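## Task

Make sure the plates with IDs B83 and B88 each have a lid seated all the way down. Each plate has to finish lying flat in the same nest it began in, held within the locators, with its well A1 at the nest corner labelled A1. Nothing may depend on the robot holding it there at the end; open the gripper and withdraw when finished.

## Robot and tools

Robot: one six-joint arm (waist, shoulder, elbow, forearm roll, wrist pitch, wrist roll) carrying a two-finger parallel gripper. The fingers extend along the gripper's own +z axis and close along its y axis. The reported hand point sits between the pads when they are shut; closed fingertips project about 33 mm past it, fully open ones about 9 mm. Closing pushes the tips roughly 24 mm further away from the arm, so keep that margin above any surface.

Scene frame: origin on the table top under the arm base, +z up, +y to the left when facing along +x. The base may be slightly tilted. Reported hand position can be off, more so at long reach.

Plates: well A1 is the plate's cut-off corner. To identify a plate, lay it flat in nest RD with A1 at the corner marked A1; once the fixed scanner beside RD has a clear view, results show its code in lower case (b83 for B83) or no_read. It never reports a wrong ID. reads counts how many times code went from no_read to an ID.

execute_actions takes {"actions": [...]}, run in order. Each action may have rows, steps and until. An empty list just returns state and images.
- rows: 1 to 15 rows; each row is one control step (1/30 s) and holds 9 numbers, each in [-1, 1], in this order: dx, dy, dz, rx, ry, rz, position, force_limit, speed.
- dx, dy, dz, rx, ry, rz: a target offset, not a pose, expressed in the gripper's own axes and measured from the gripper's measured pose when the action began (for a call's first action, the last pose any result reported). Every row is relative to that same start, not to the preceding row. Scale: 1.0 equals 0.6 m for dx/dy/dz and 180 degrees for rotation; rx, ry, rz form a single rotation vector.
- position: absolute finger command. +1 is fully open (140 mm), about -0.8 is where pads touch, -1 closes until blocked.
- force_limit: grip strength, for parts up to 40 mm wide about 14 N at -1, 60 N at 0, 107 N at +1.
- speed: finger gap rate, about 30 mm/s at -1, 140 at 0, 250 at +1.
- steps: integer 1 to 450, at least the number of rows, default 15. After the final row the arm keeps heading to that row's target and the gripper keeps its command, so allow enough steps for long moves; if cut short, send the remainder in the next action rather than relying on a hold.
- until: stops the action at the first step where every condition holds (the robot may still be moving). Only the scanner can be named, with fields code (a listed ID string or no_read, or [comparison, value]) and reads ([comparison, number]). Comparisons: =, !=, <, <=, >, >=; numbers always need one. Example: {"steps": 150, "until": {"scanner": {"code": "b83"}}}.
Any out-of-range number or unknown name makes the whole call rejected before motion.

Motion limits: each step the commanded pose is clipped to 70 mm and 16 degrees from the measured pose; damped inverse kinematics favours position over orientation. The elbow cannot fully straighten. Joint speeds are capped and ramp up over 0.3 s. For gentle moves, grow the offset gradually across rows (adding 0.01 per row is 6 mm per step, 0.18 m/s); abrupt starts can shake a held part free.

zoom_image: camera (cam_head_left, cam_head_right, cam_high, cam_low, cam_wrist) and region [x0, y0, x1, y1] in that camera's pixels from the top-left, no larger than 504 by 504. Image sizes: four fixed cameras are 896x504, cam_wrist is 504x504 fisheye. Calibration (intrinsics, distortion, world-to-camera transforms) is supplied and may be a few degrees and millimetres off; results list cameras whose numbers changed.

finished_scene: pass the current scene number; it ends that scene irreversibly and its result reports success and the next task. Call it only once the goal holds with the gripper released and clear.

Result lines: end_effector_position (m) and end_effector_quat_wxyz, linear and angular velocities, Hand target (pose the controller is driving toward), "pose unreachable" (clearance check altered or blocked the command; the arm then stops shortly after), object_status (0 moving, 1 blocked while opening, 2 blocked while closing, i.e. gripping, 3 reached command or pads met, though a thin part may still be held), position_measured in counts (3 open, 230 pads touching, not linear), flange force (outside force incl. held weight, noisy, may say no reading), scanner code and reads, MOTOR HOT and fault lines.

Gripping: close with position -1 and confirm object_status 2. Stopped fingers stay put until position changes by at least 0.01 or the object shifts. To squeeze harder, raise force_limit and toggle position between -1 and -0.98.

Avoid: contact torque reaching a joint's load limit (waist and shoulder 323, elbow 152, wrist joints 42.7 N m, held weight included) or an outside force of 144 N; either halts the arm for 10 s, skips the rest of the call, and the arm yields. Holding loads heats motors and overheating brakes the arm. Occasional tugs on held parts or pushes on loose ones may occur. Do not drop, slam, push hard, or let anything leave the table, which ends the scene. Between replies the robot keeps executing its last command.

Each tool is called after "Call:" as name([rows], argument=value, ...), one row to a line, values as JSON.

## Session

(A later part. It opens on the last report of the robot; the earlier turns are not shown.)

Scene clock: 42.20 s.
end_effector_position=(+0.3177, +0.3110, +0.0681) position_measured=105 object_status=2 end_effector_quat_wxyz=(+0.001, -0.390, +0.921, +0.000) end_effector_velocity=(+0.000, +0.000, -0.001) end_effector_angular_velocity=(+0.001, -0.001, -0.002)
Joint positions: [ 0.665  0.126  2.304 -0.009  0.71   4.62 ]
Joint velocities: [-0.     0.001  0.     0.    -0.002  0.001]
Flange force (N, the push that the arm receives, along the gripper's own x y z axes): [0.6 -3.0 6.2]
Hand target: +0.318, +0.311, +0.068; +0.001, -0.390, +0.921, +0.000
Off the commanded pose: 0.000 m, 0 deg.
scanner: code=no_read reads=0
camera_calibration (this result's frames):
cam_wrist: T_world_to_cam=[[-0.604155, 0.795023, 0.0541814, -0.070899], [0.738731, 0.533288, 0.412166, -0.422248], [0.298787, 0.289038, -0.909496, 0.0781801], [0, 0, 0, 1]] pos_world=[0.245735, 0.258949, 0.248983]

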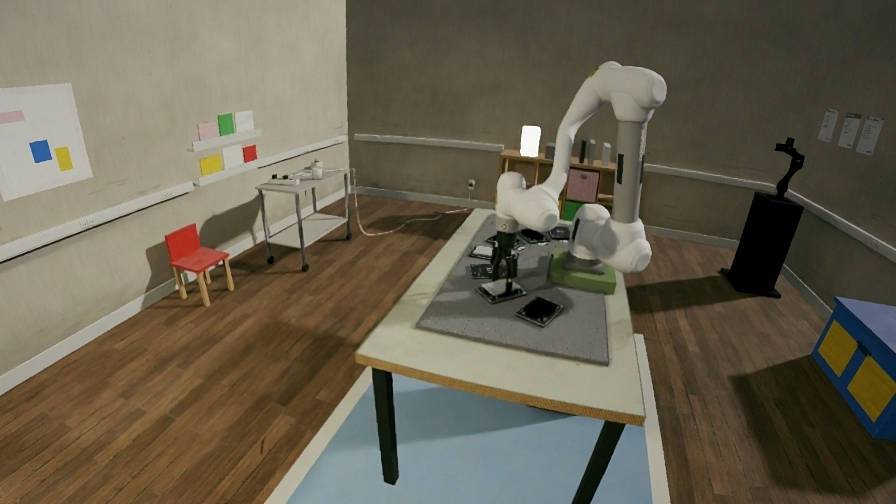

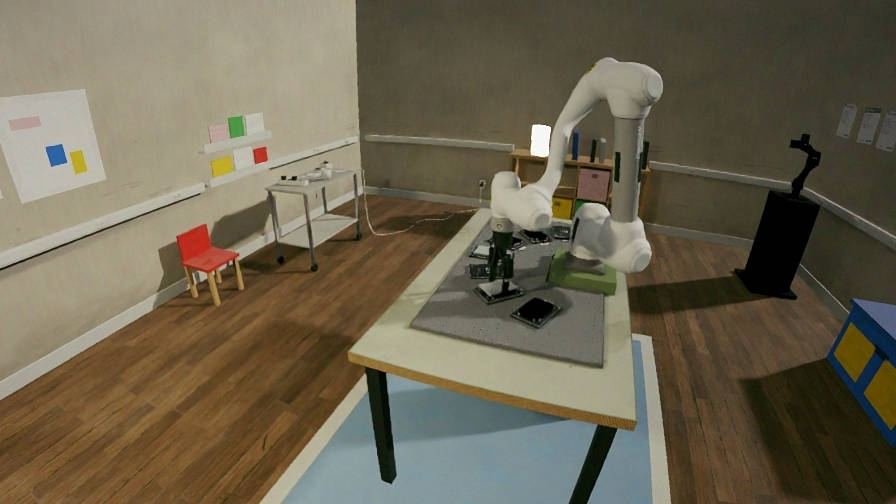

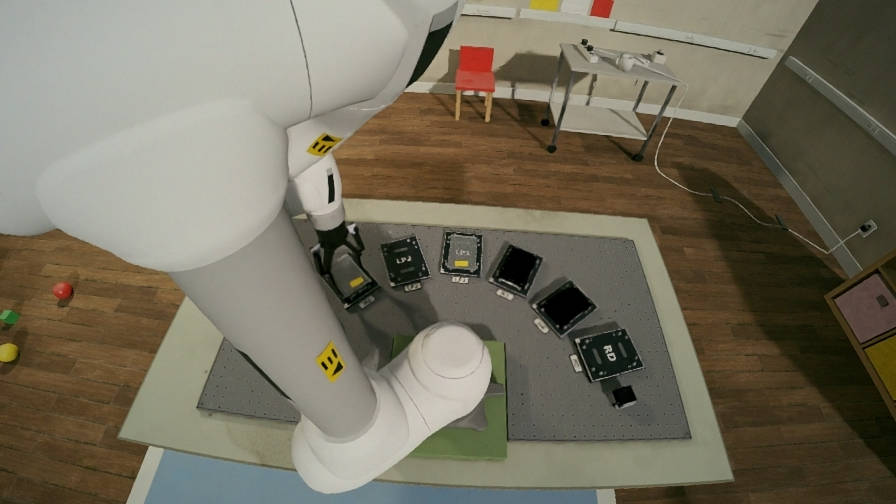

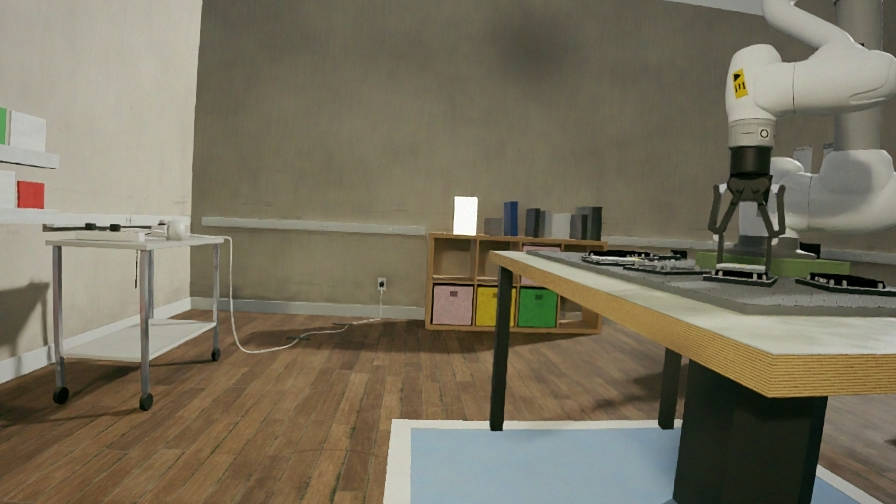

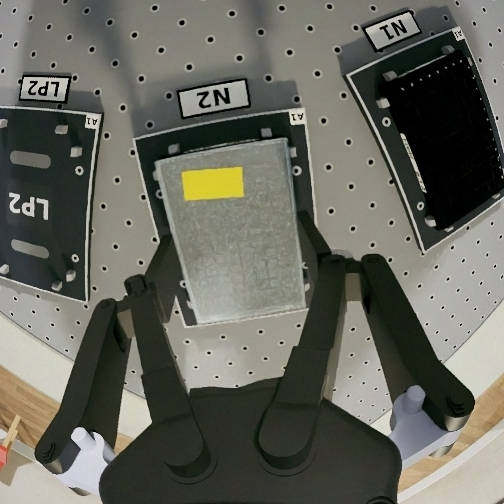

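Call:
execute_actions([
  {"rows": [[0,0,0.0008,0,0,0,-1,0,-0.6],[0,0,0.0017,0,0,0,-1,0,-0.6]], "steps": 7},
])

Scene clock: 42.50 s.
end_effector_position=(+0.3177, +0.3111, +0.0672) position_measured=105 object_status=2 end_effector_quat_wxyz=(+0.001, -0.390, +0.921, +0.000) end_effector_velocity=(-0.000, +0.000, -0.001) end_effector_angular_velocity=(-0.000, +0.000, +0.001)
Joint positions: [ 0.665  0.127  2.305 -0.009  0.708  4.62 ]
Joint velocities: [ 0.     0.002  0.001  0.    -0.002 -0.   ]
Flange force (N, the push that the arm receives, along the gripper's own x y z axes): [2.1 -1.5 2.3]
Hand target: +0.318, +0.311, +0.067; +0.001, -0.390, +0.921, +0.000
Off the commanded pose: 0.000 m, 0 deg.
scanner: code=no_read reads=0
camera_calibration (this result's frames):
cam_wrist: T_world_to_cam=[[-0.604155, 0.795023, 0.0541833, -0.0708497], [0.738734, 0.53329, 0.412157, -0.421862], [0.298779, 0.289034, -0.9095, 0.0773285], [0, 0, 0, 1]] pos_world=[0.245736, 0.258951, 0.248043]

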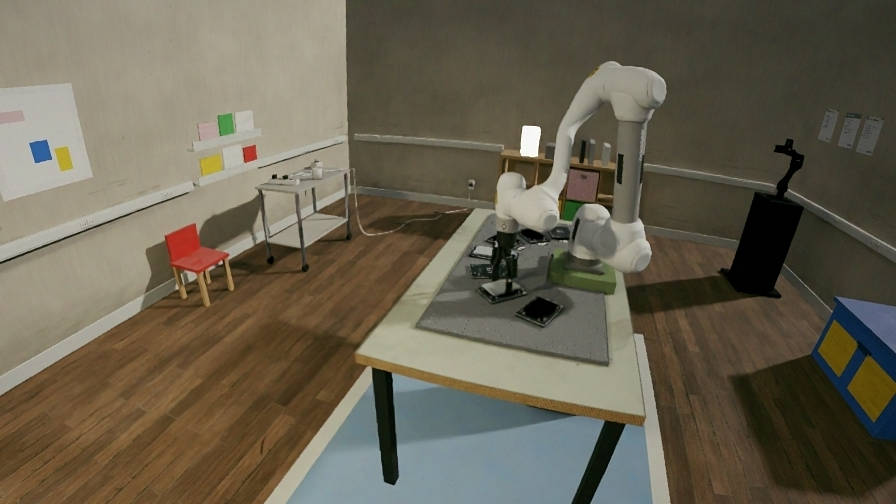

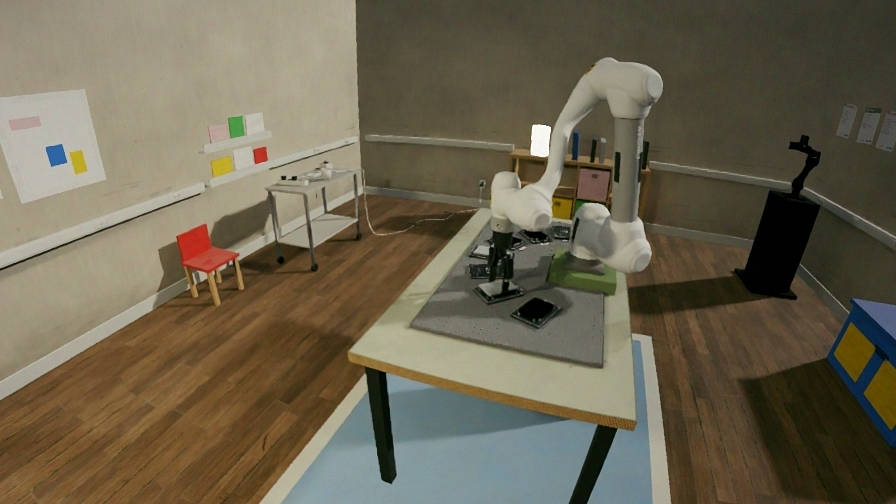

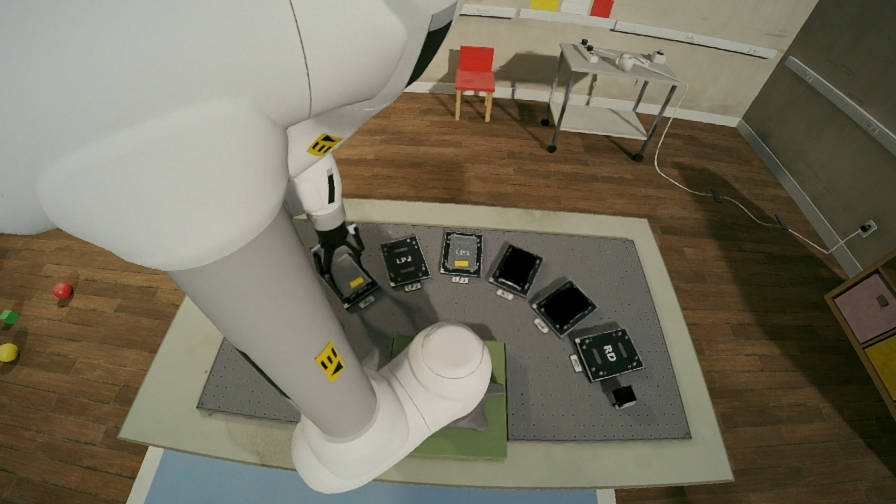

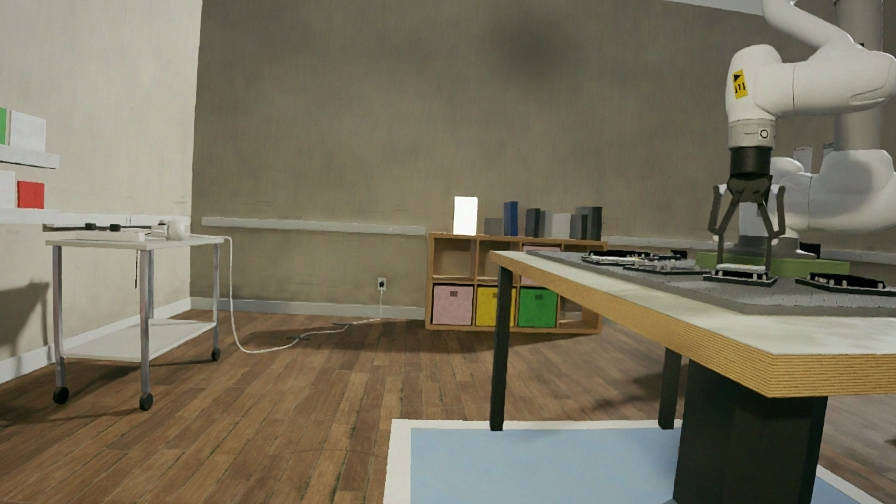

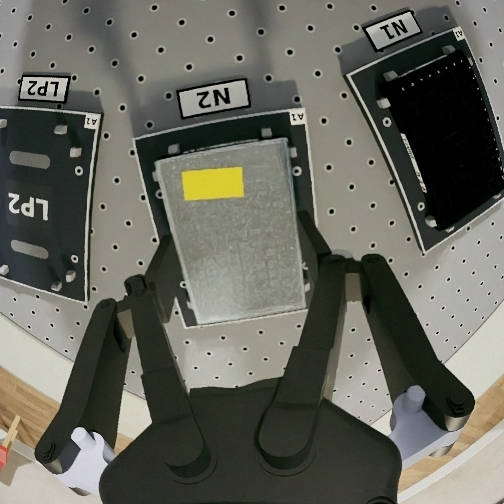

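Call:
execute_actions([
  {"rows": [[0,0,0.0009,0,0,0,-1,0,-0.6],[0,0,0.0017,0,0,0,-1,0,-0.6]], "steps": 7},
])

Scene clock: 42.77 s.
end_effector_position=(+0.3177, +0.3111, +0.0662) position_measured=105 object_status=2 end_effector_quat_wxyz=(+0.001, -0.390, +0.921, +0.000) end_effector_velocity=(+0.000, -0.000, -0.001) end_effector_angular_velocity=(+0.001, +0.000, -0.001)
Joint positions: [ 0.665  0.129  2.305 -0.01   0.706  4.62 ]
Joint velocities: [-0.001  0.002  0.001  0.001 -0.003 -0.001]
Flange force (N, the push that the arm receives, along the gripper's own x y z axes): [1.8 -2.3 3.4]
Hand target: +0.318, +0.311, +0.066; +0.001, -0.390, +0.921, +0.000
Off the commanded pose: 0.000 m, 0 deg.
scanner: code=no_read reads=0
camera_calibration (this result's frames):
cam_wrist: T_world_to_cam=[[-0.604155, 0.795022, 0.0541851, -0.0707998], [0.738737, 0.533292, 0.412149, -0.421475], [0.298771, 0.289031, -0.909504, 0.076474], [0, 0, 0, 1]] pos_world=[0.245737, 0.258954, 0.2471]

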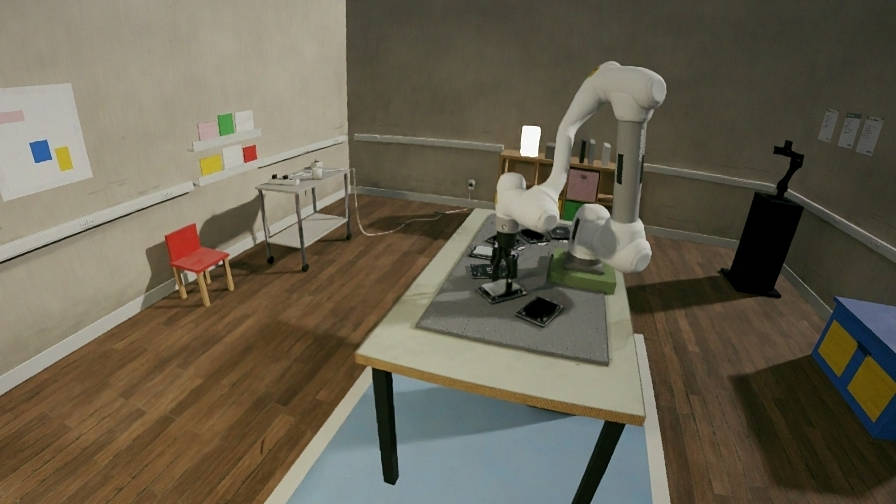

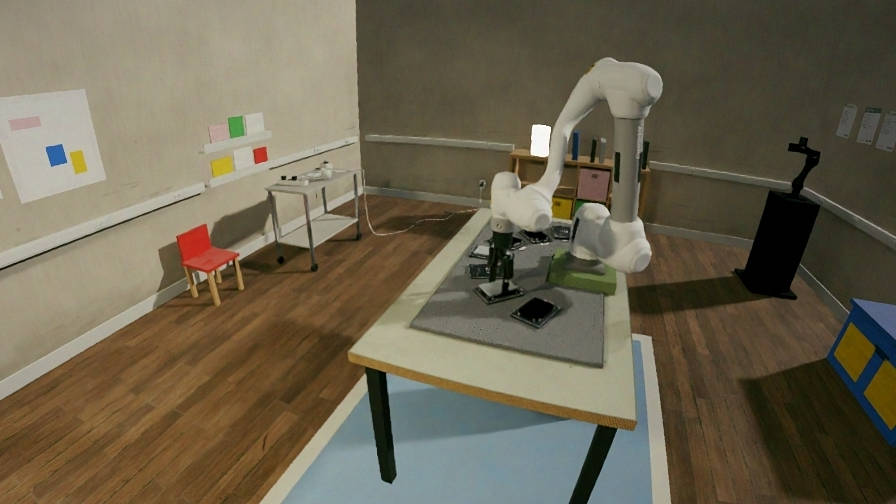

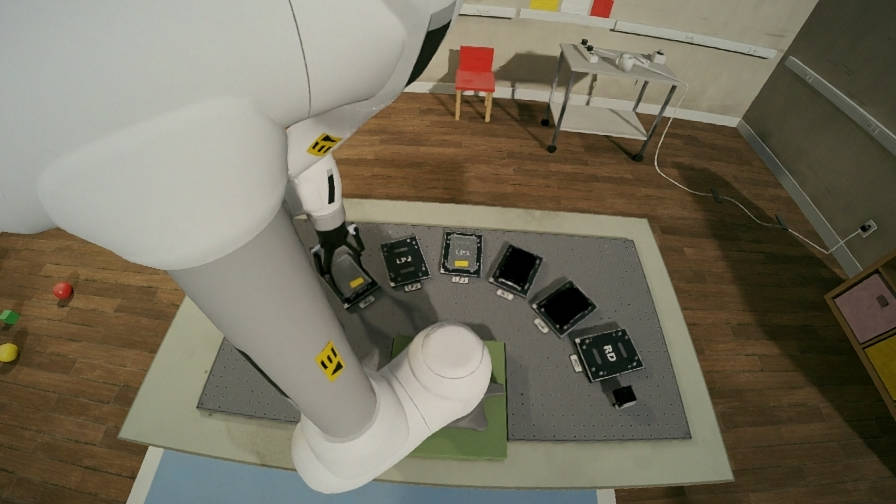

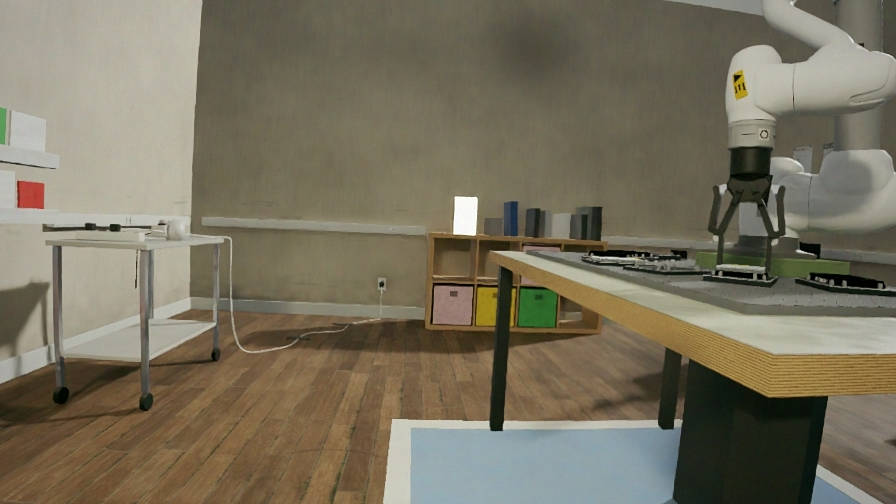

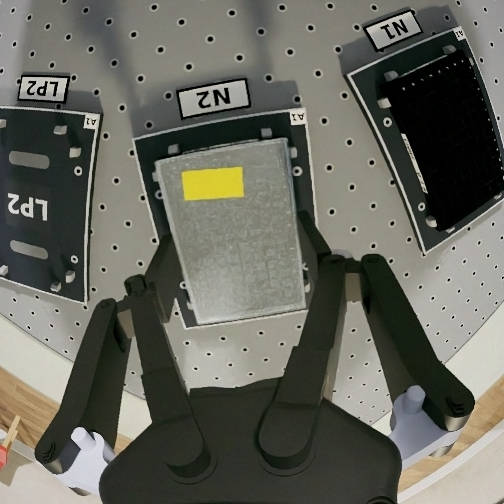

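Call:
execute_actions([
  {"rows": [[0,0,0.0009,0,0,0,-1,0,-0.6],[0,0,0.0017,0,0,0,-1,0,-0.6]], "steps": 7},
])

Call:
zoom_image(camera="cam_low", region=[690, 235, 790, 295])

Scene clock: 43.10 s.
end_effector_position=(+0.3177, +0.3111, +0.0653) position_measured=105 object_status=2 end_effector_quat_wxyz=(+0.001, -0.390, +0.921, +0.000) end_effector_velocity=(+0.000, -0.000, -0.001) end_effector_angular_velocity=(-0.000, +0.000, -0.002)
Joint positions: [ 0.665  0.13   2.306 -0.01   0.704  4.62 ]
Joint velocities: [-0.001  0.002  0.001 -0.    -0.003  0.001]
Flange force (N, the push that the arm receives, along the gripper's own x y z axes): [3.9 -1.5 0.3]
Hand target: +0.318, +0.311, +0.065; +0.001, -0.390, +0.921, +0.000
Off the commanded pose: 0.000 m, 0 deg.
scanner: code=no_read reads=0
camera_calibration (this result's frames):
cam_wrist: T_world_to_cam=[[-0.604155, 0.795022, 0.0541869, -0.0707498], [0.73874, 0.533295, 0.412141, -0.421088], [0.298763, 0.289027, -0.909507, 0.0756186], [0, 0, 0, 1]] pos_world=[0.245738, 0.258956, 0.246157]

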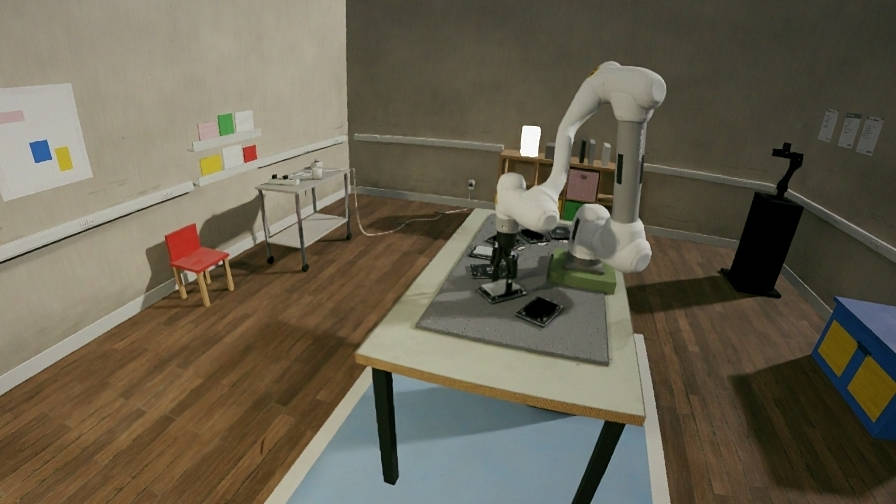

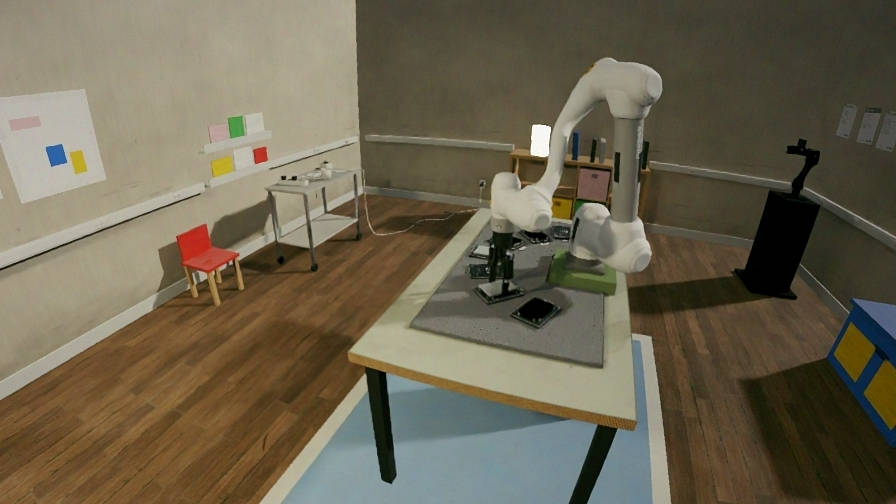

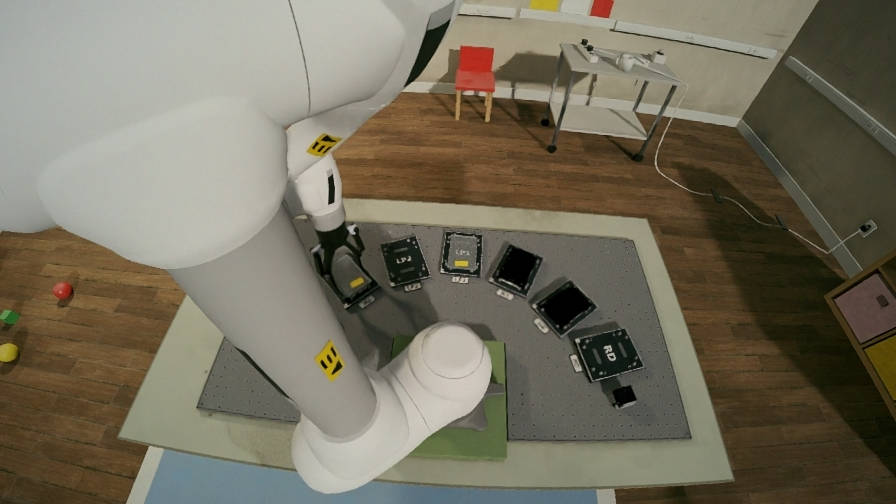

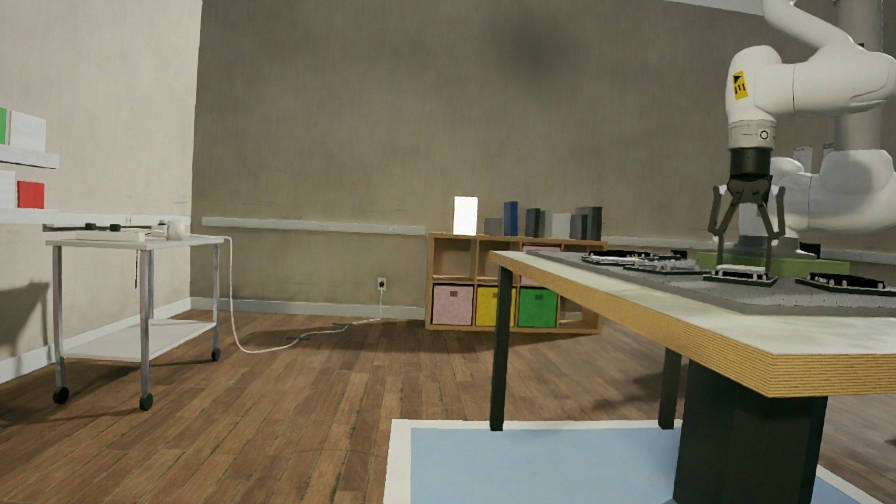

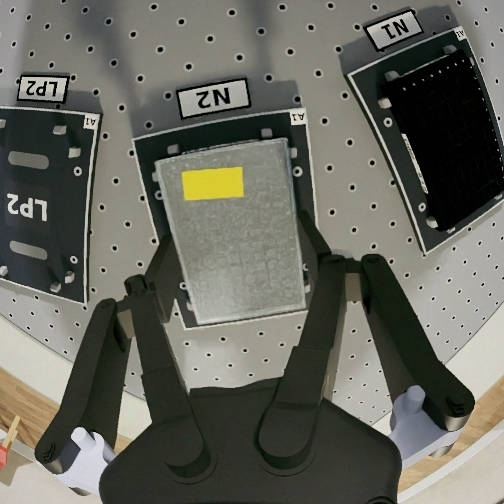

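Region (690, 235, 790, 295) of cam_low's 896x504 image, scaled by 5.040, with more detail than that image has; it fills the top 302 rows of this view, and the rest is white.

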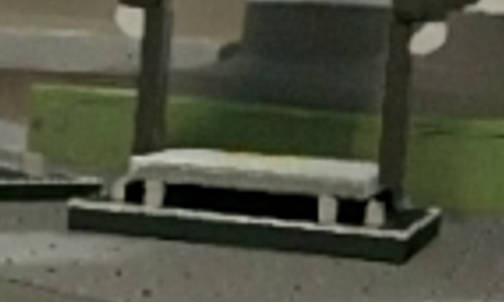

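Call:
execute_actions([
  {"rows": [[0,0,0.0007,0,0,0,-1,0,-0.6],[0,0,0.0013,0,0,0,-1,0,-0.6]], "steps": 7},
])

Scene clock: 43.40 s.
end_effector_position=(+0.3177, +0.3111, +0.0645) position_measured=105 object_status=2 end_effector_quat_wxyz=(+0.001, -0.390, +0.921, +0.000) end_effector_velocity=(-0.000, +0.000, -0.001) end_effector_angular_velocity=(+0.000, +0.000, +0.000)
Joint positions: [ 0.665  0.131  2.307 -0.01   0.702  4.62 ]
Joint velocities: [-0.     0.002  0.001  0.001 -0.002 -0.001]
Flange force (N, the push that the arm receives, along the gripper's own x y z axes): [3.3 -1.0 3.6]
Hand target: +0.318, +0.311, +0.064; +0.001, -0.390, +0.921, +0.000
Off the commanded pose: 0.000 m, 0 deg.
scanner: code=no_read reads=0
camera_calibration (this result's frames):
cam_wrist: T_world_to_cam=[[-0.604156, 0.795022, 0.0541883, -0.0707116], [0.738742, 0.533296, 0.412135, -0.420791], [0.298758, 0.289025, -0.90951, 0.0749636], [0, 0, 0, 1]] pos_world=[0.245739, 0.258957, 0.245435]

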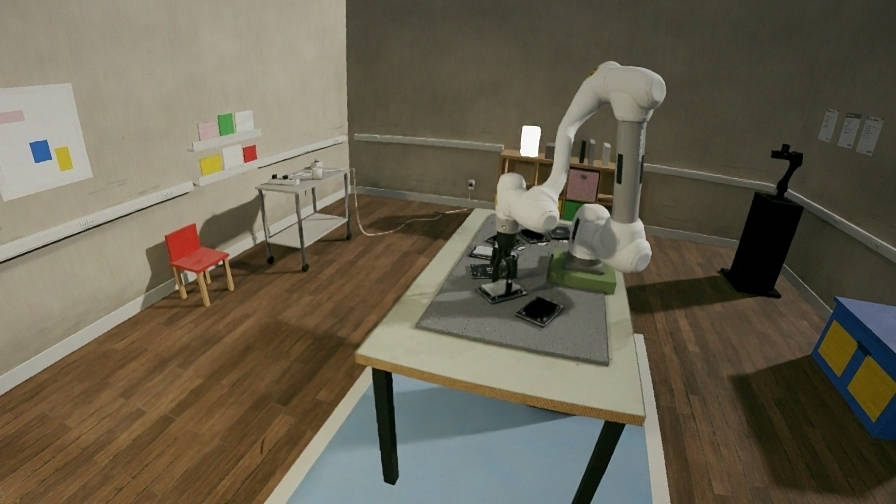

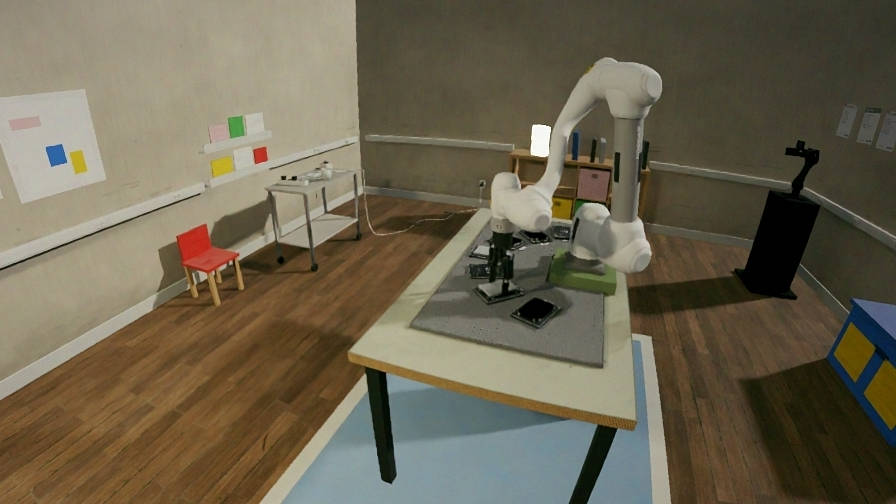

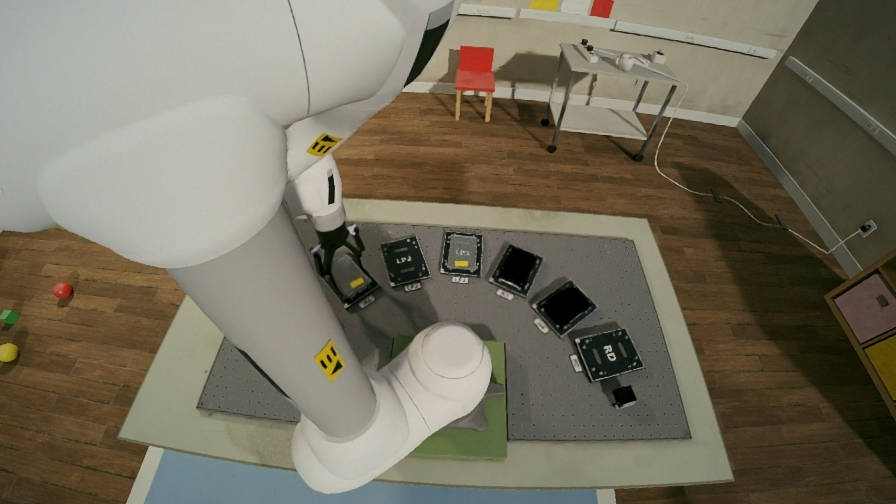

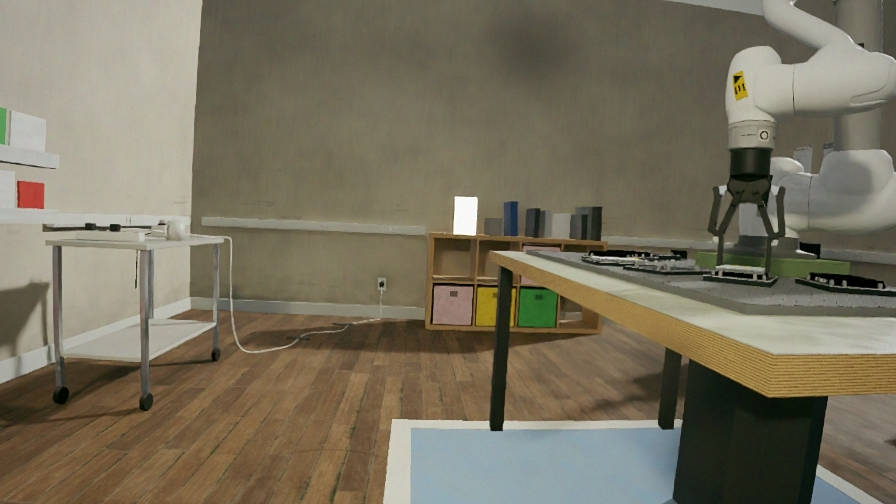

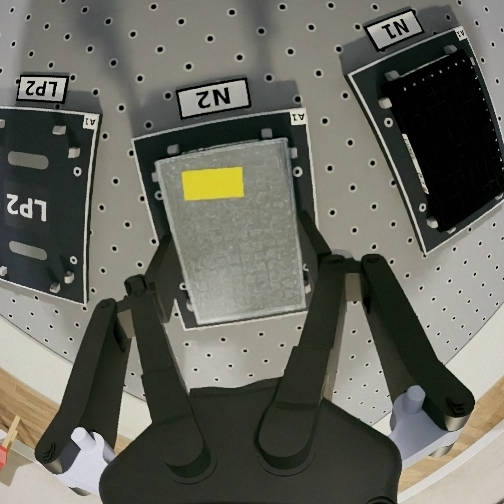

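Call:
execute_actions([
  {"rows": [[0,0,0.0007,0,0,0,-1,0,-0.6],[0,0,0.0013,0,0,0,-1,0,-0.6]], "steps": 7},
])

Scene clock: 43.67 s.
end_effector_position=(+0.3177, +0.3111, +0.0639) position_measured=105 object_status=2 end_effector_quat_wxyz=(+0.001, -0.390, +0.921, +0.000) end_effector_velocity=(+0.000, -0.000, -0.001) end_effector_angular_velocity=(-0.000, -0.001, -0.000)
Joint positions: [ 0.665  0.133  2.307 -0.01   0.7    4.62 ]
Joint velocities: [-0.001  0.001  0.    -0.001 -0.001  0.   ]
Flange force (N, the push that the arm receives, along the gripper's own x y z axes): [4.0 -6.1 -2.0]
Hand target: +0.318, +0.311, +0.064; +0.001, -0.390, +0.921, +0.000
Off the commanded pose: 0.000 m, 0 deg.
scanner: code=no_read reads=0
camera_calibration (this result's frames):
cam_wrist: T_world_to_cam=[[-0.604159, 0.79502, 0.0541869, -0.0706728], [0.738738, 0.533298, 0.412139, -0.420518], [0.298761, 0.289028, -0.909508, 0.0743278], [0, 0, 0, 1]] pos_world=[0.245749, 0.258965, 0.244743]

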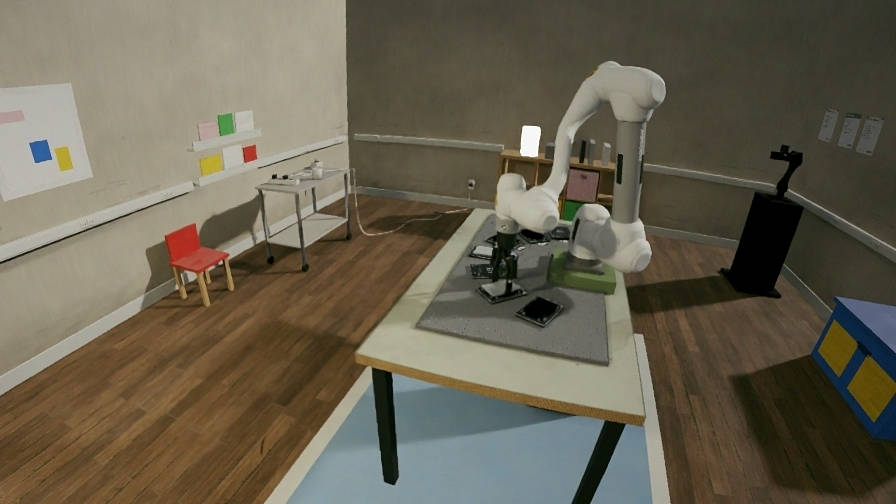

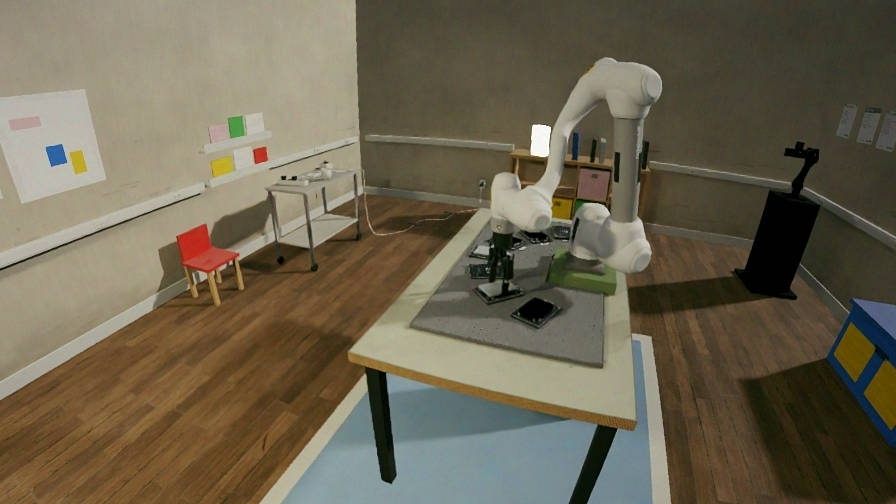

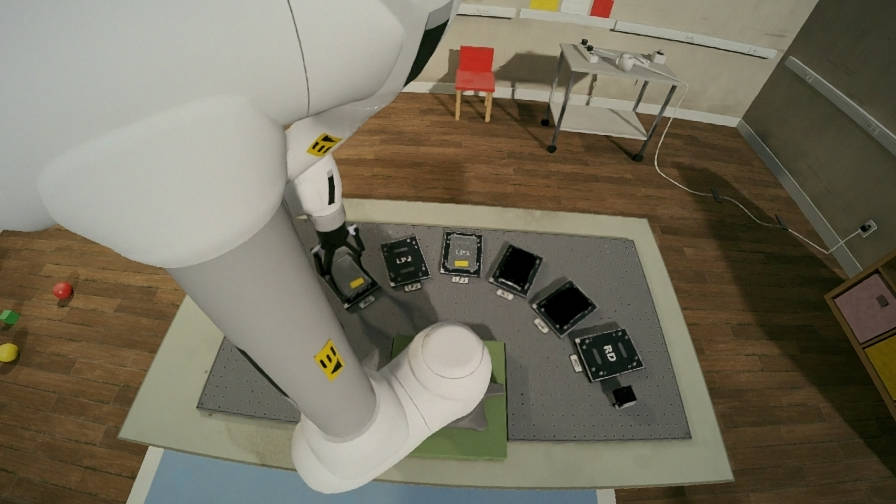

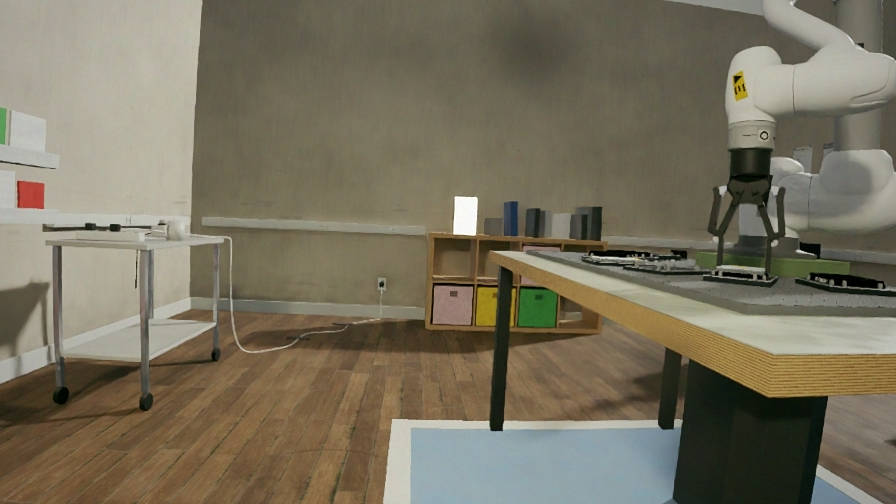

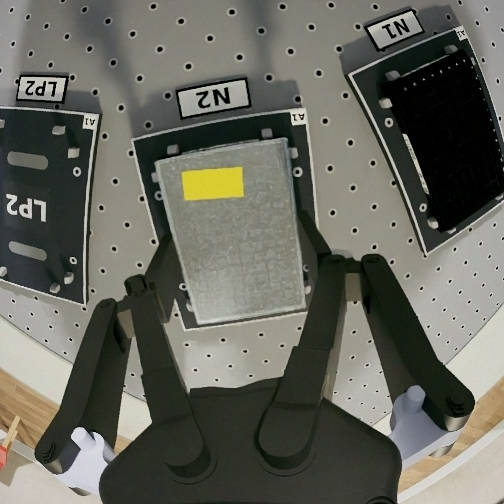

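Call:
execute_actions(actions=[])

Call:
zoom_image(camera="cam_low", region=[690, 235, 790, 295])

Call:
zoom_image(camera="cam_wrist", region=[110, 80, 350, 340])

Scene clock: 43.80 s.
end_effector_position=(+0.3177, +0.3111, +0.0638) position_measured=105 object_status=2 end_effector_quat_wxyz=(+0.001, -0.390, +0.921, +0.000) end_effector_velocity=(+0.000, -0.000, -0.000) end_effector_angular_velocity=(+0.000, -0.001, -0.001)
Joint positions: [ 0.665  0.133  2.307 -0.01   0.7    4.621]
Joint velocities: [-0.     0.     0.    -0.    -0.001  0.001]
Flange force (N, the push that the arm receives, along the gripper's own x y z axes): [4.4 -3.6 -8.8]
Hand target: +0.318, +0.311, +0.064; +0.001, -0.390, +0.921, +0.000
Off the commanded pose: 0.000 m, 0 deg.
scanner: code=no_read reads=0
camera_calibration (this result's frames):
cam_wrist: T_world_to_cam=[[-0.60416, 0.795018, 0.0541893, -0.0706707], [0.73873, 0.533291, 0.412165, -0.420501], [0.29878, 0.289045, -0.909496, 0.0742701], [0, 0, 0, 1]] pos_world=[0.24575, 0.258967, 0.244694]

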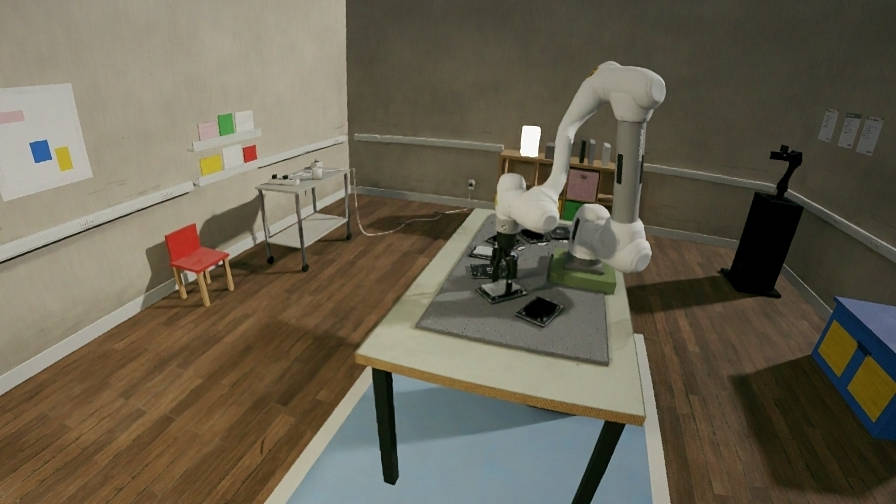

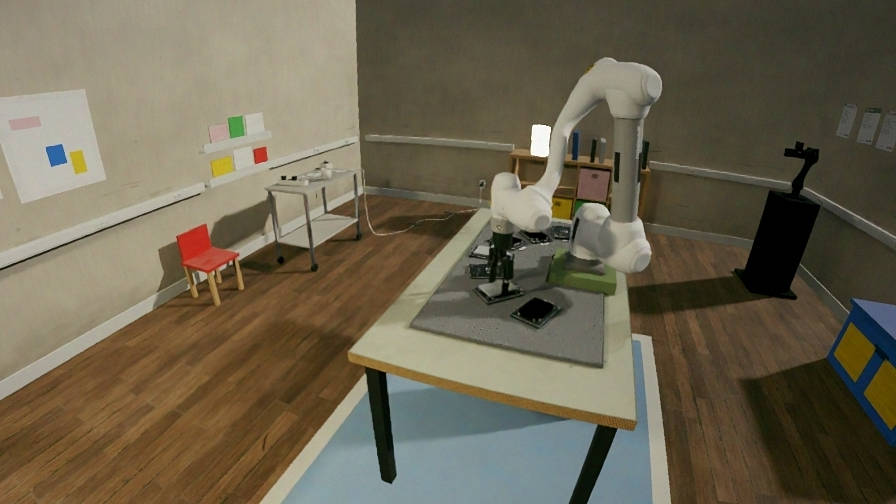

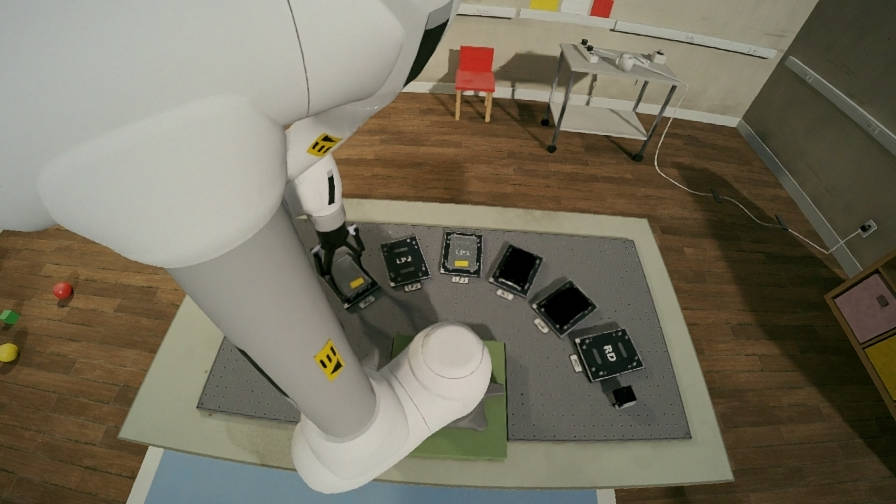

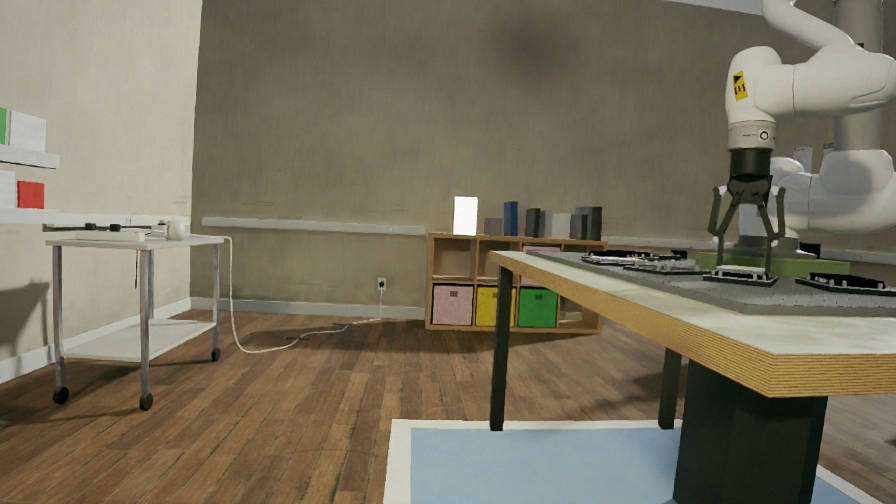

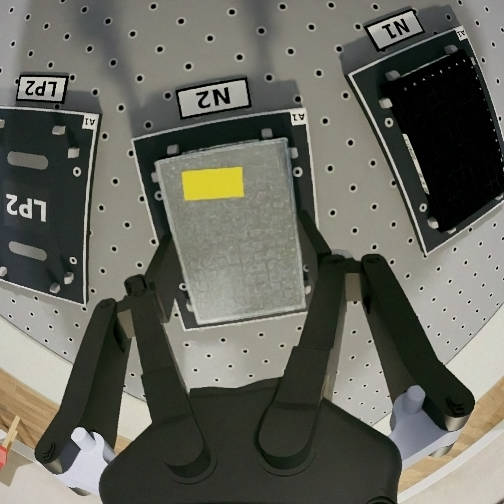

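Region (690, 235, 790, 295) of cam_low's 896x504 image, scaled by 5.040, with more detail than that image has; it fills the top 302 rows of this view, and the rest is white.

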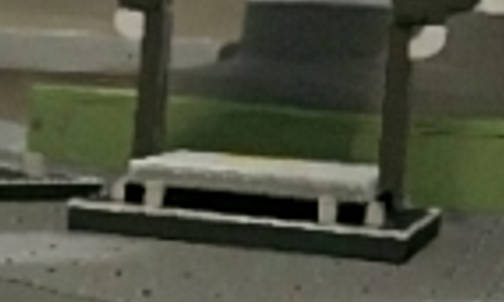

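Region (110, 80, 350, 340) of cam_wrist's 504x504 image, scaled by 1.938, with more detail than that image has; it fills the left 465 columns of this view, and the rest is white.

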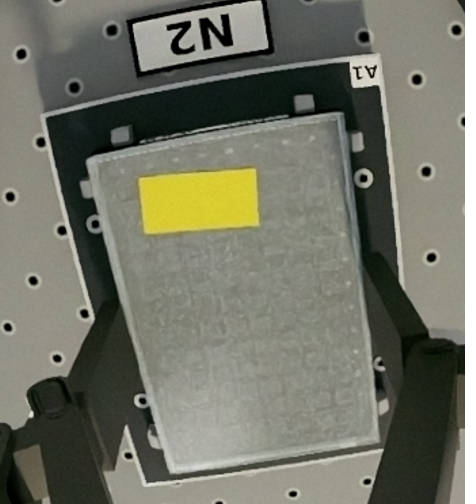

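Call:
zoom_image(camera="cam_low", region=[700, 255, 780, 290])

Call:
zoom_image(camera="cam_low", region=[790, 260, 896, 305])

Call:
zoom_image(camera="cam_low", region=[575, 240, 705, 285])

Region (700, 255, 780, 290) of cam_low's 896x504 image, scaled by 6.300, with more detail than that image has; it fills the top 220 rows of this view, and the rest is white.

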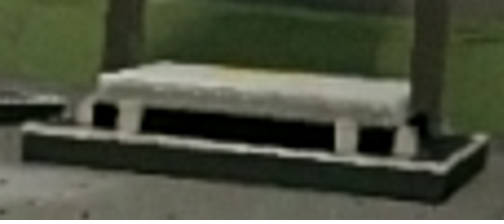

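Region (790, 260, 896, 305) of cam_low's 896x504 image, scaled by 4.755, with more detail than that image has; it fills the top 214 rows of this view, and the rest is white.

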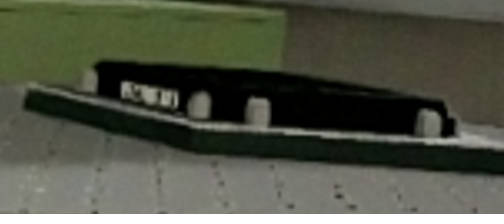

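Region (575, 240, 705, 285) of cam_low's 896x504 image, scaled by 3.877, with more detail than that image has; it fills the top 174 rows of this view, and the rest is white.

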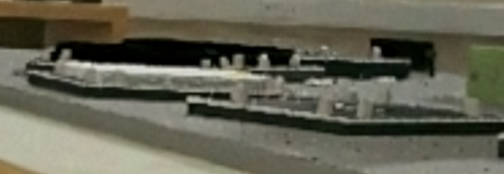

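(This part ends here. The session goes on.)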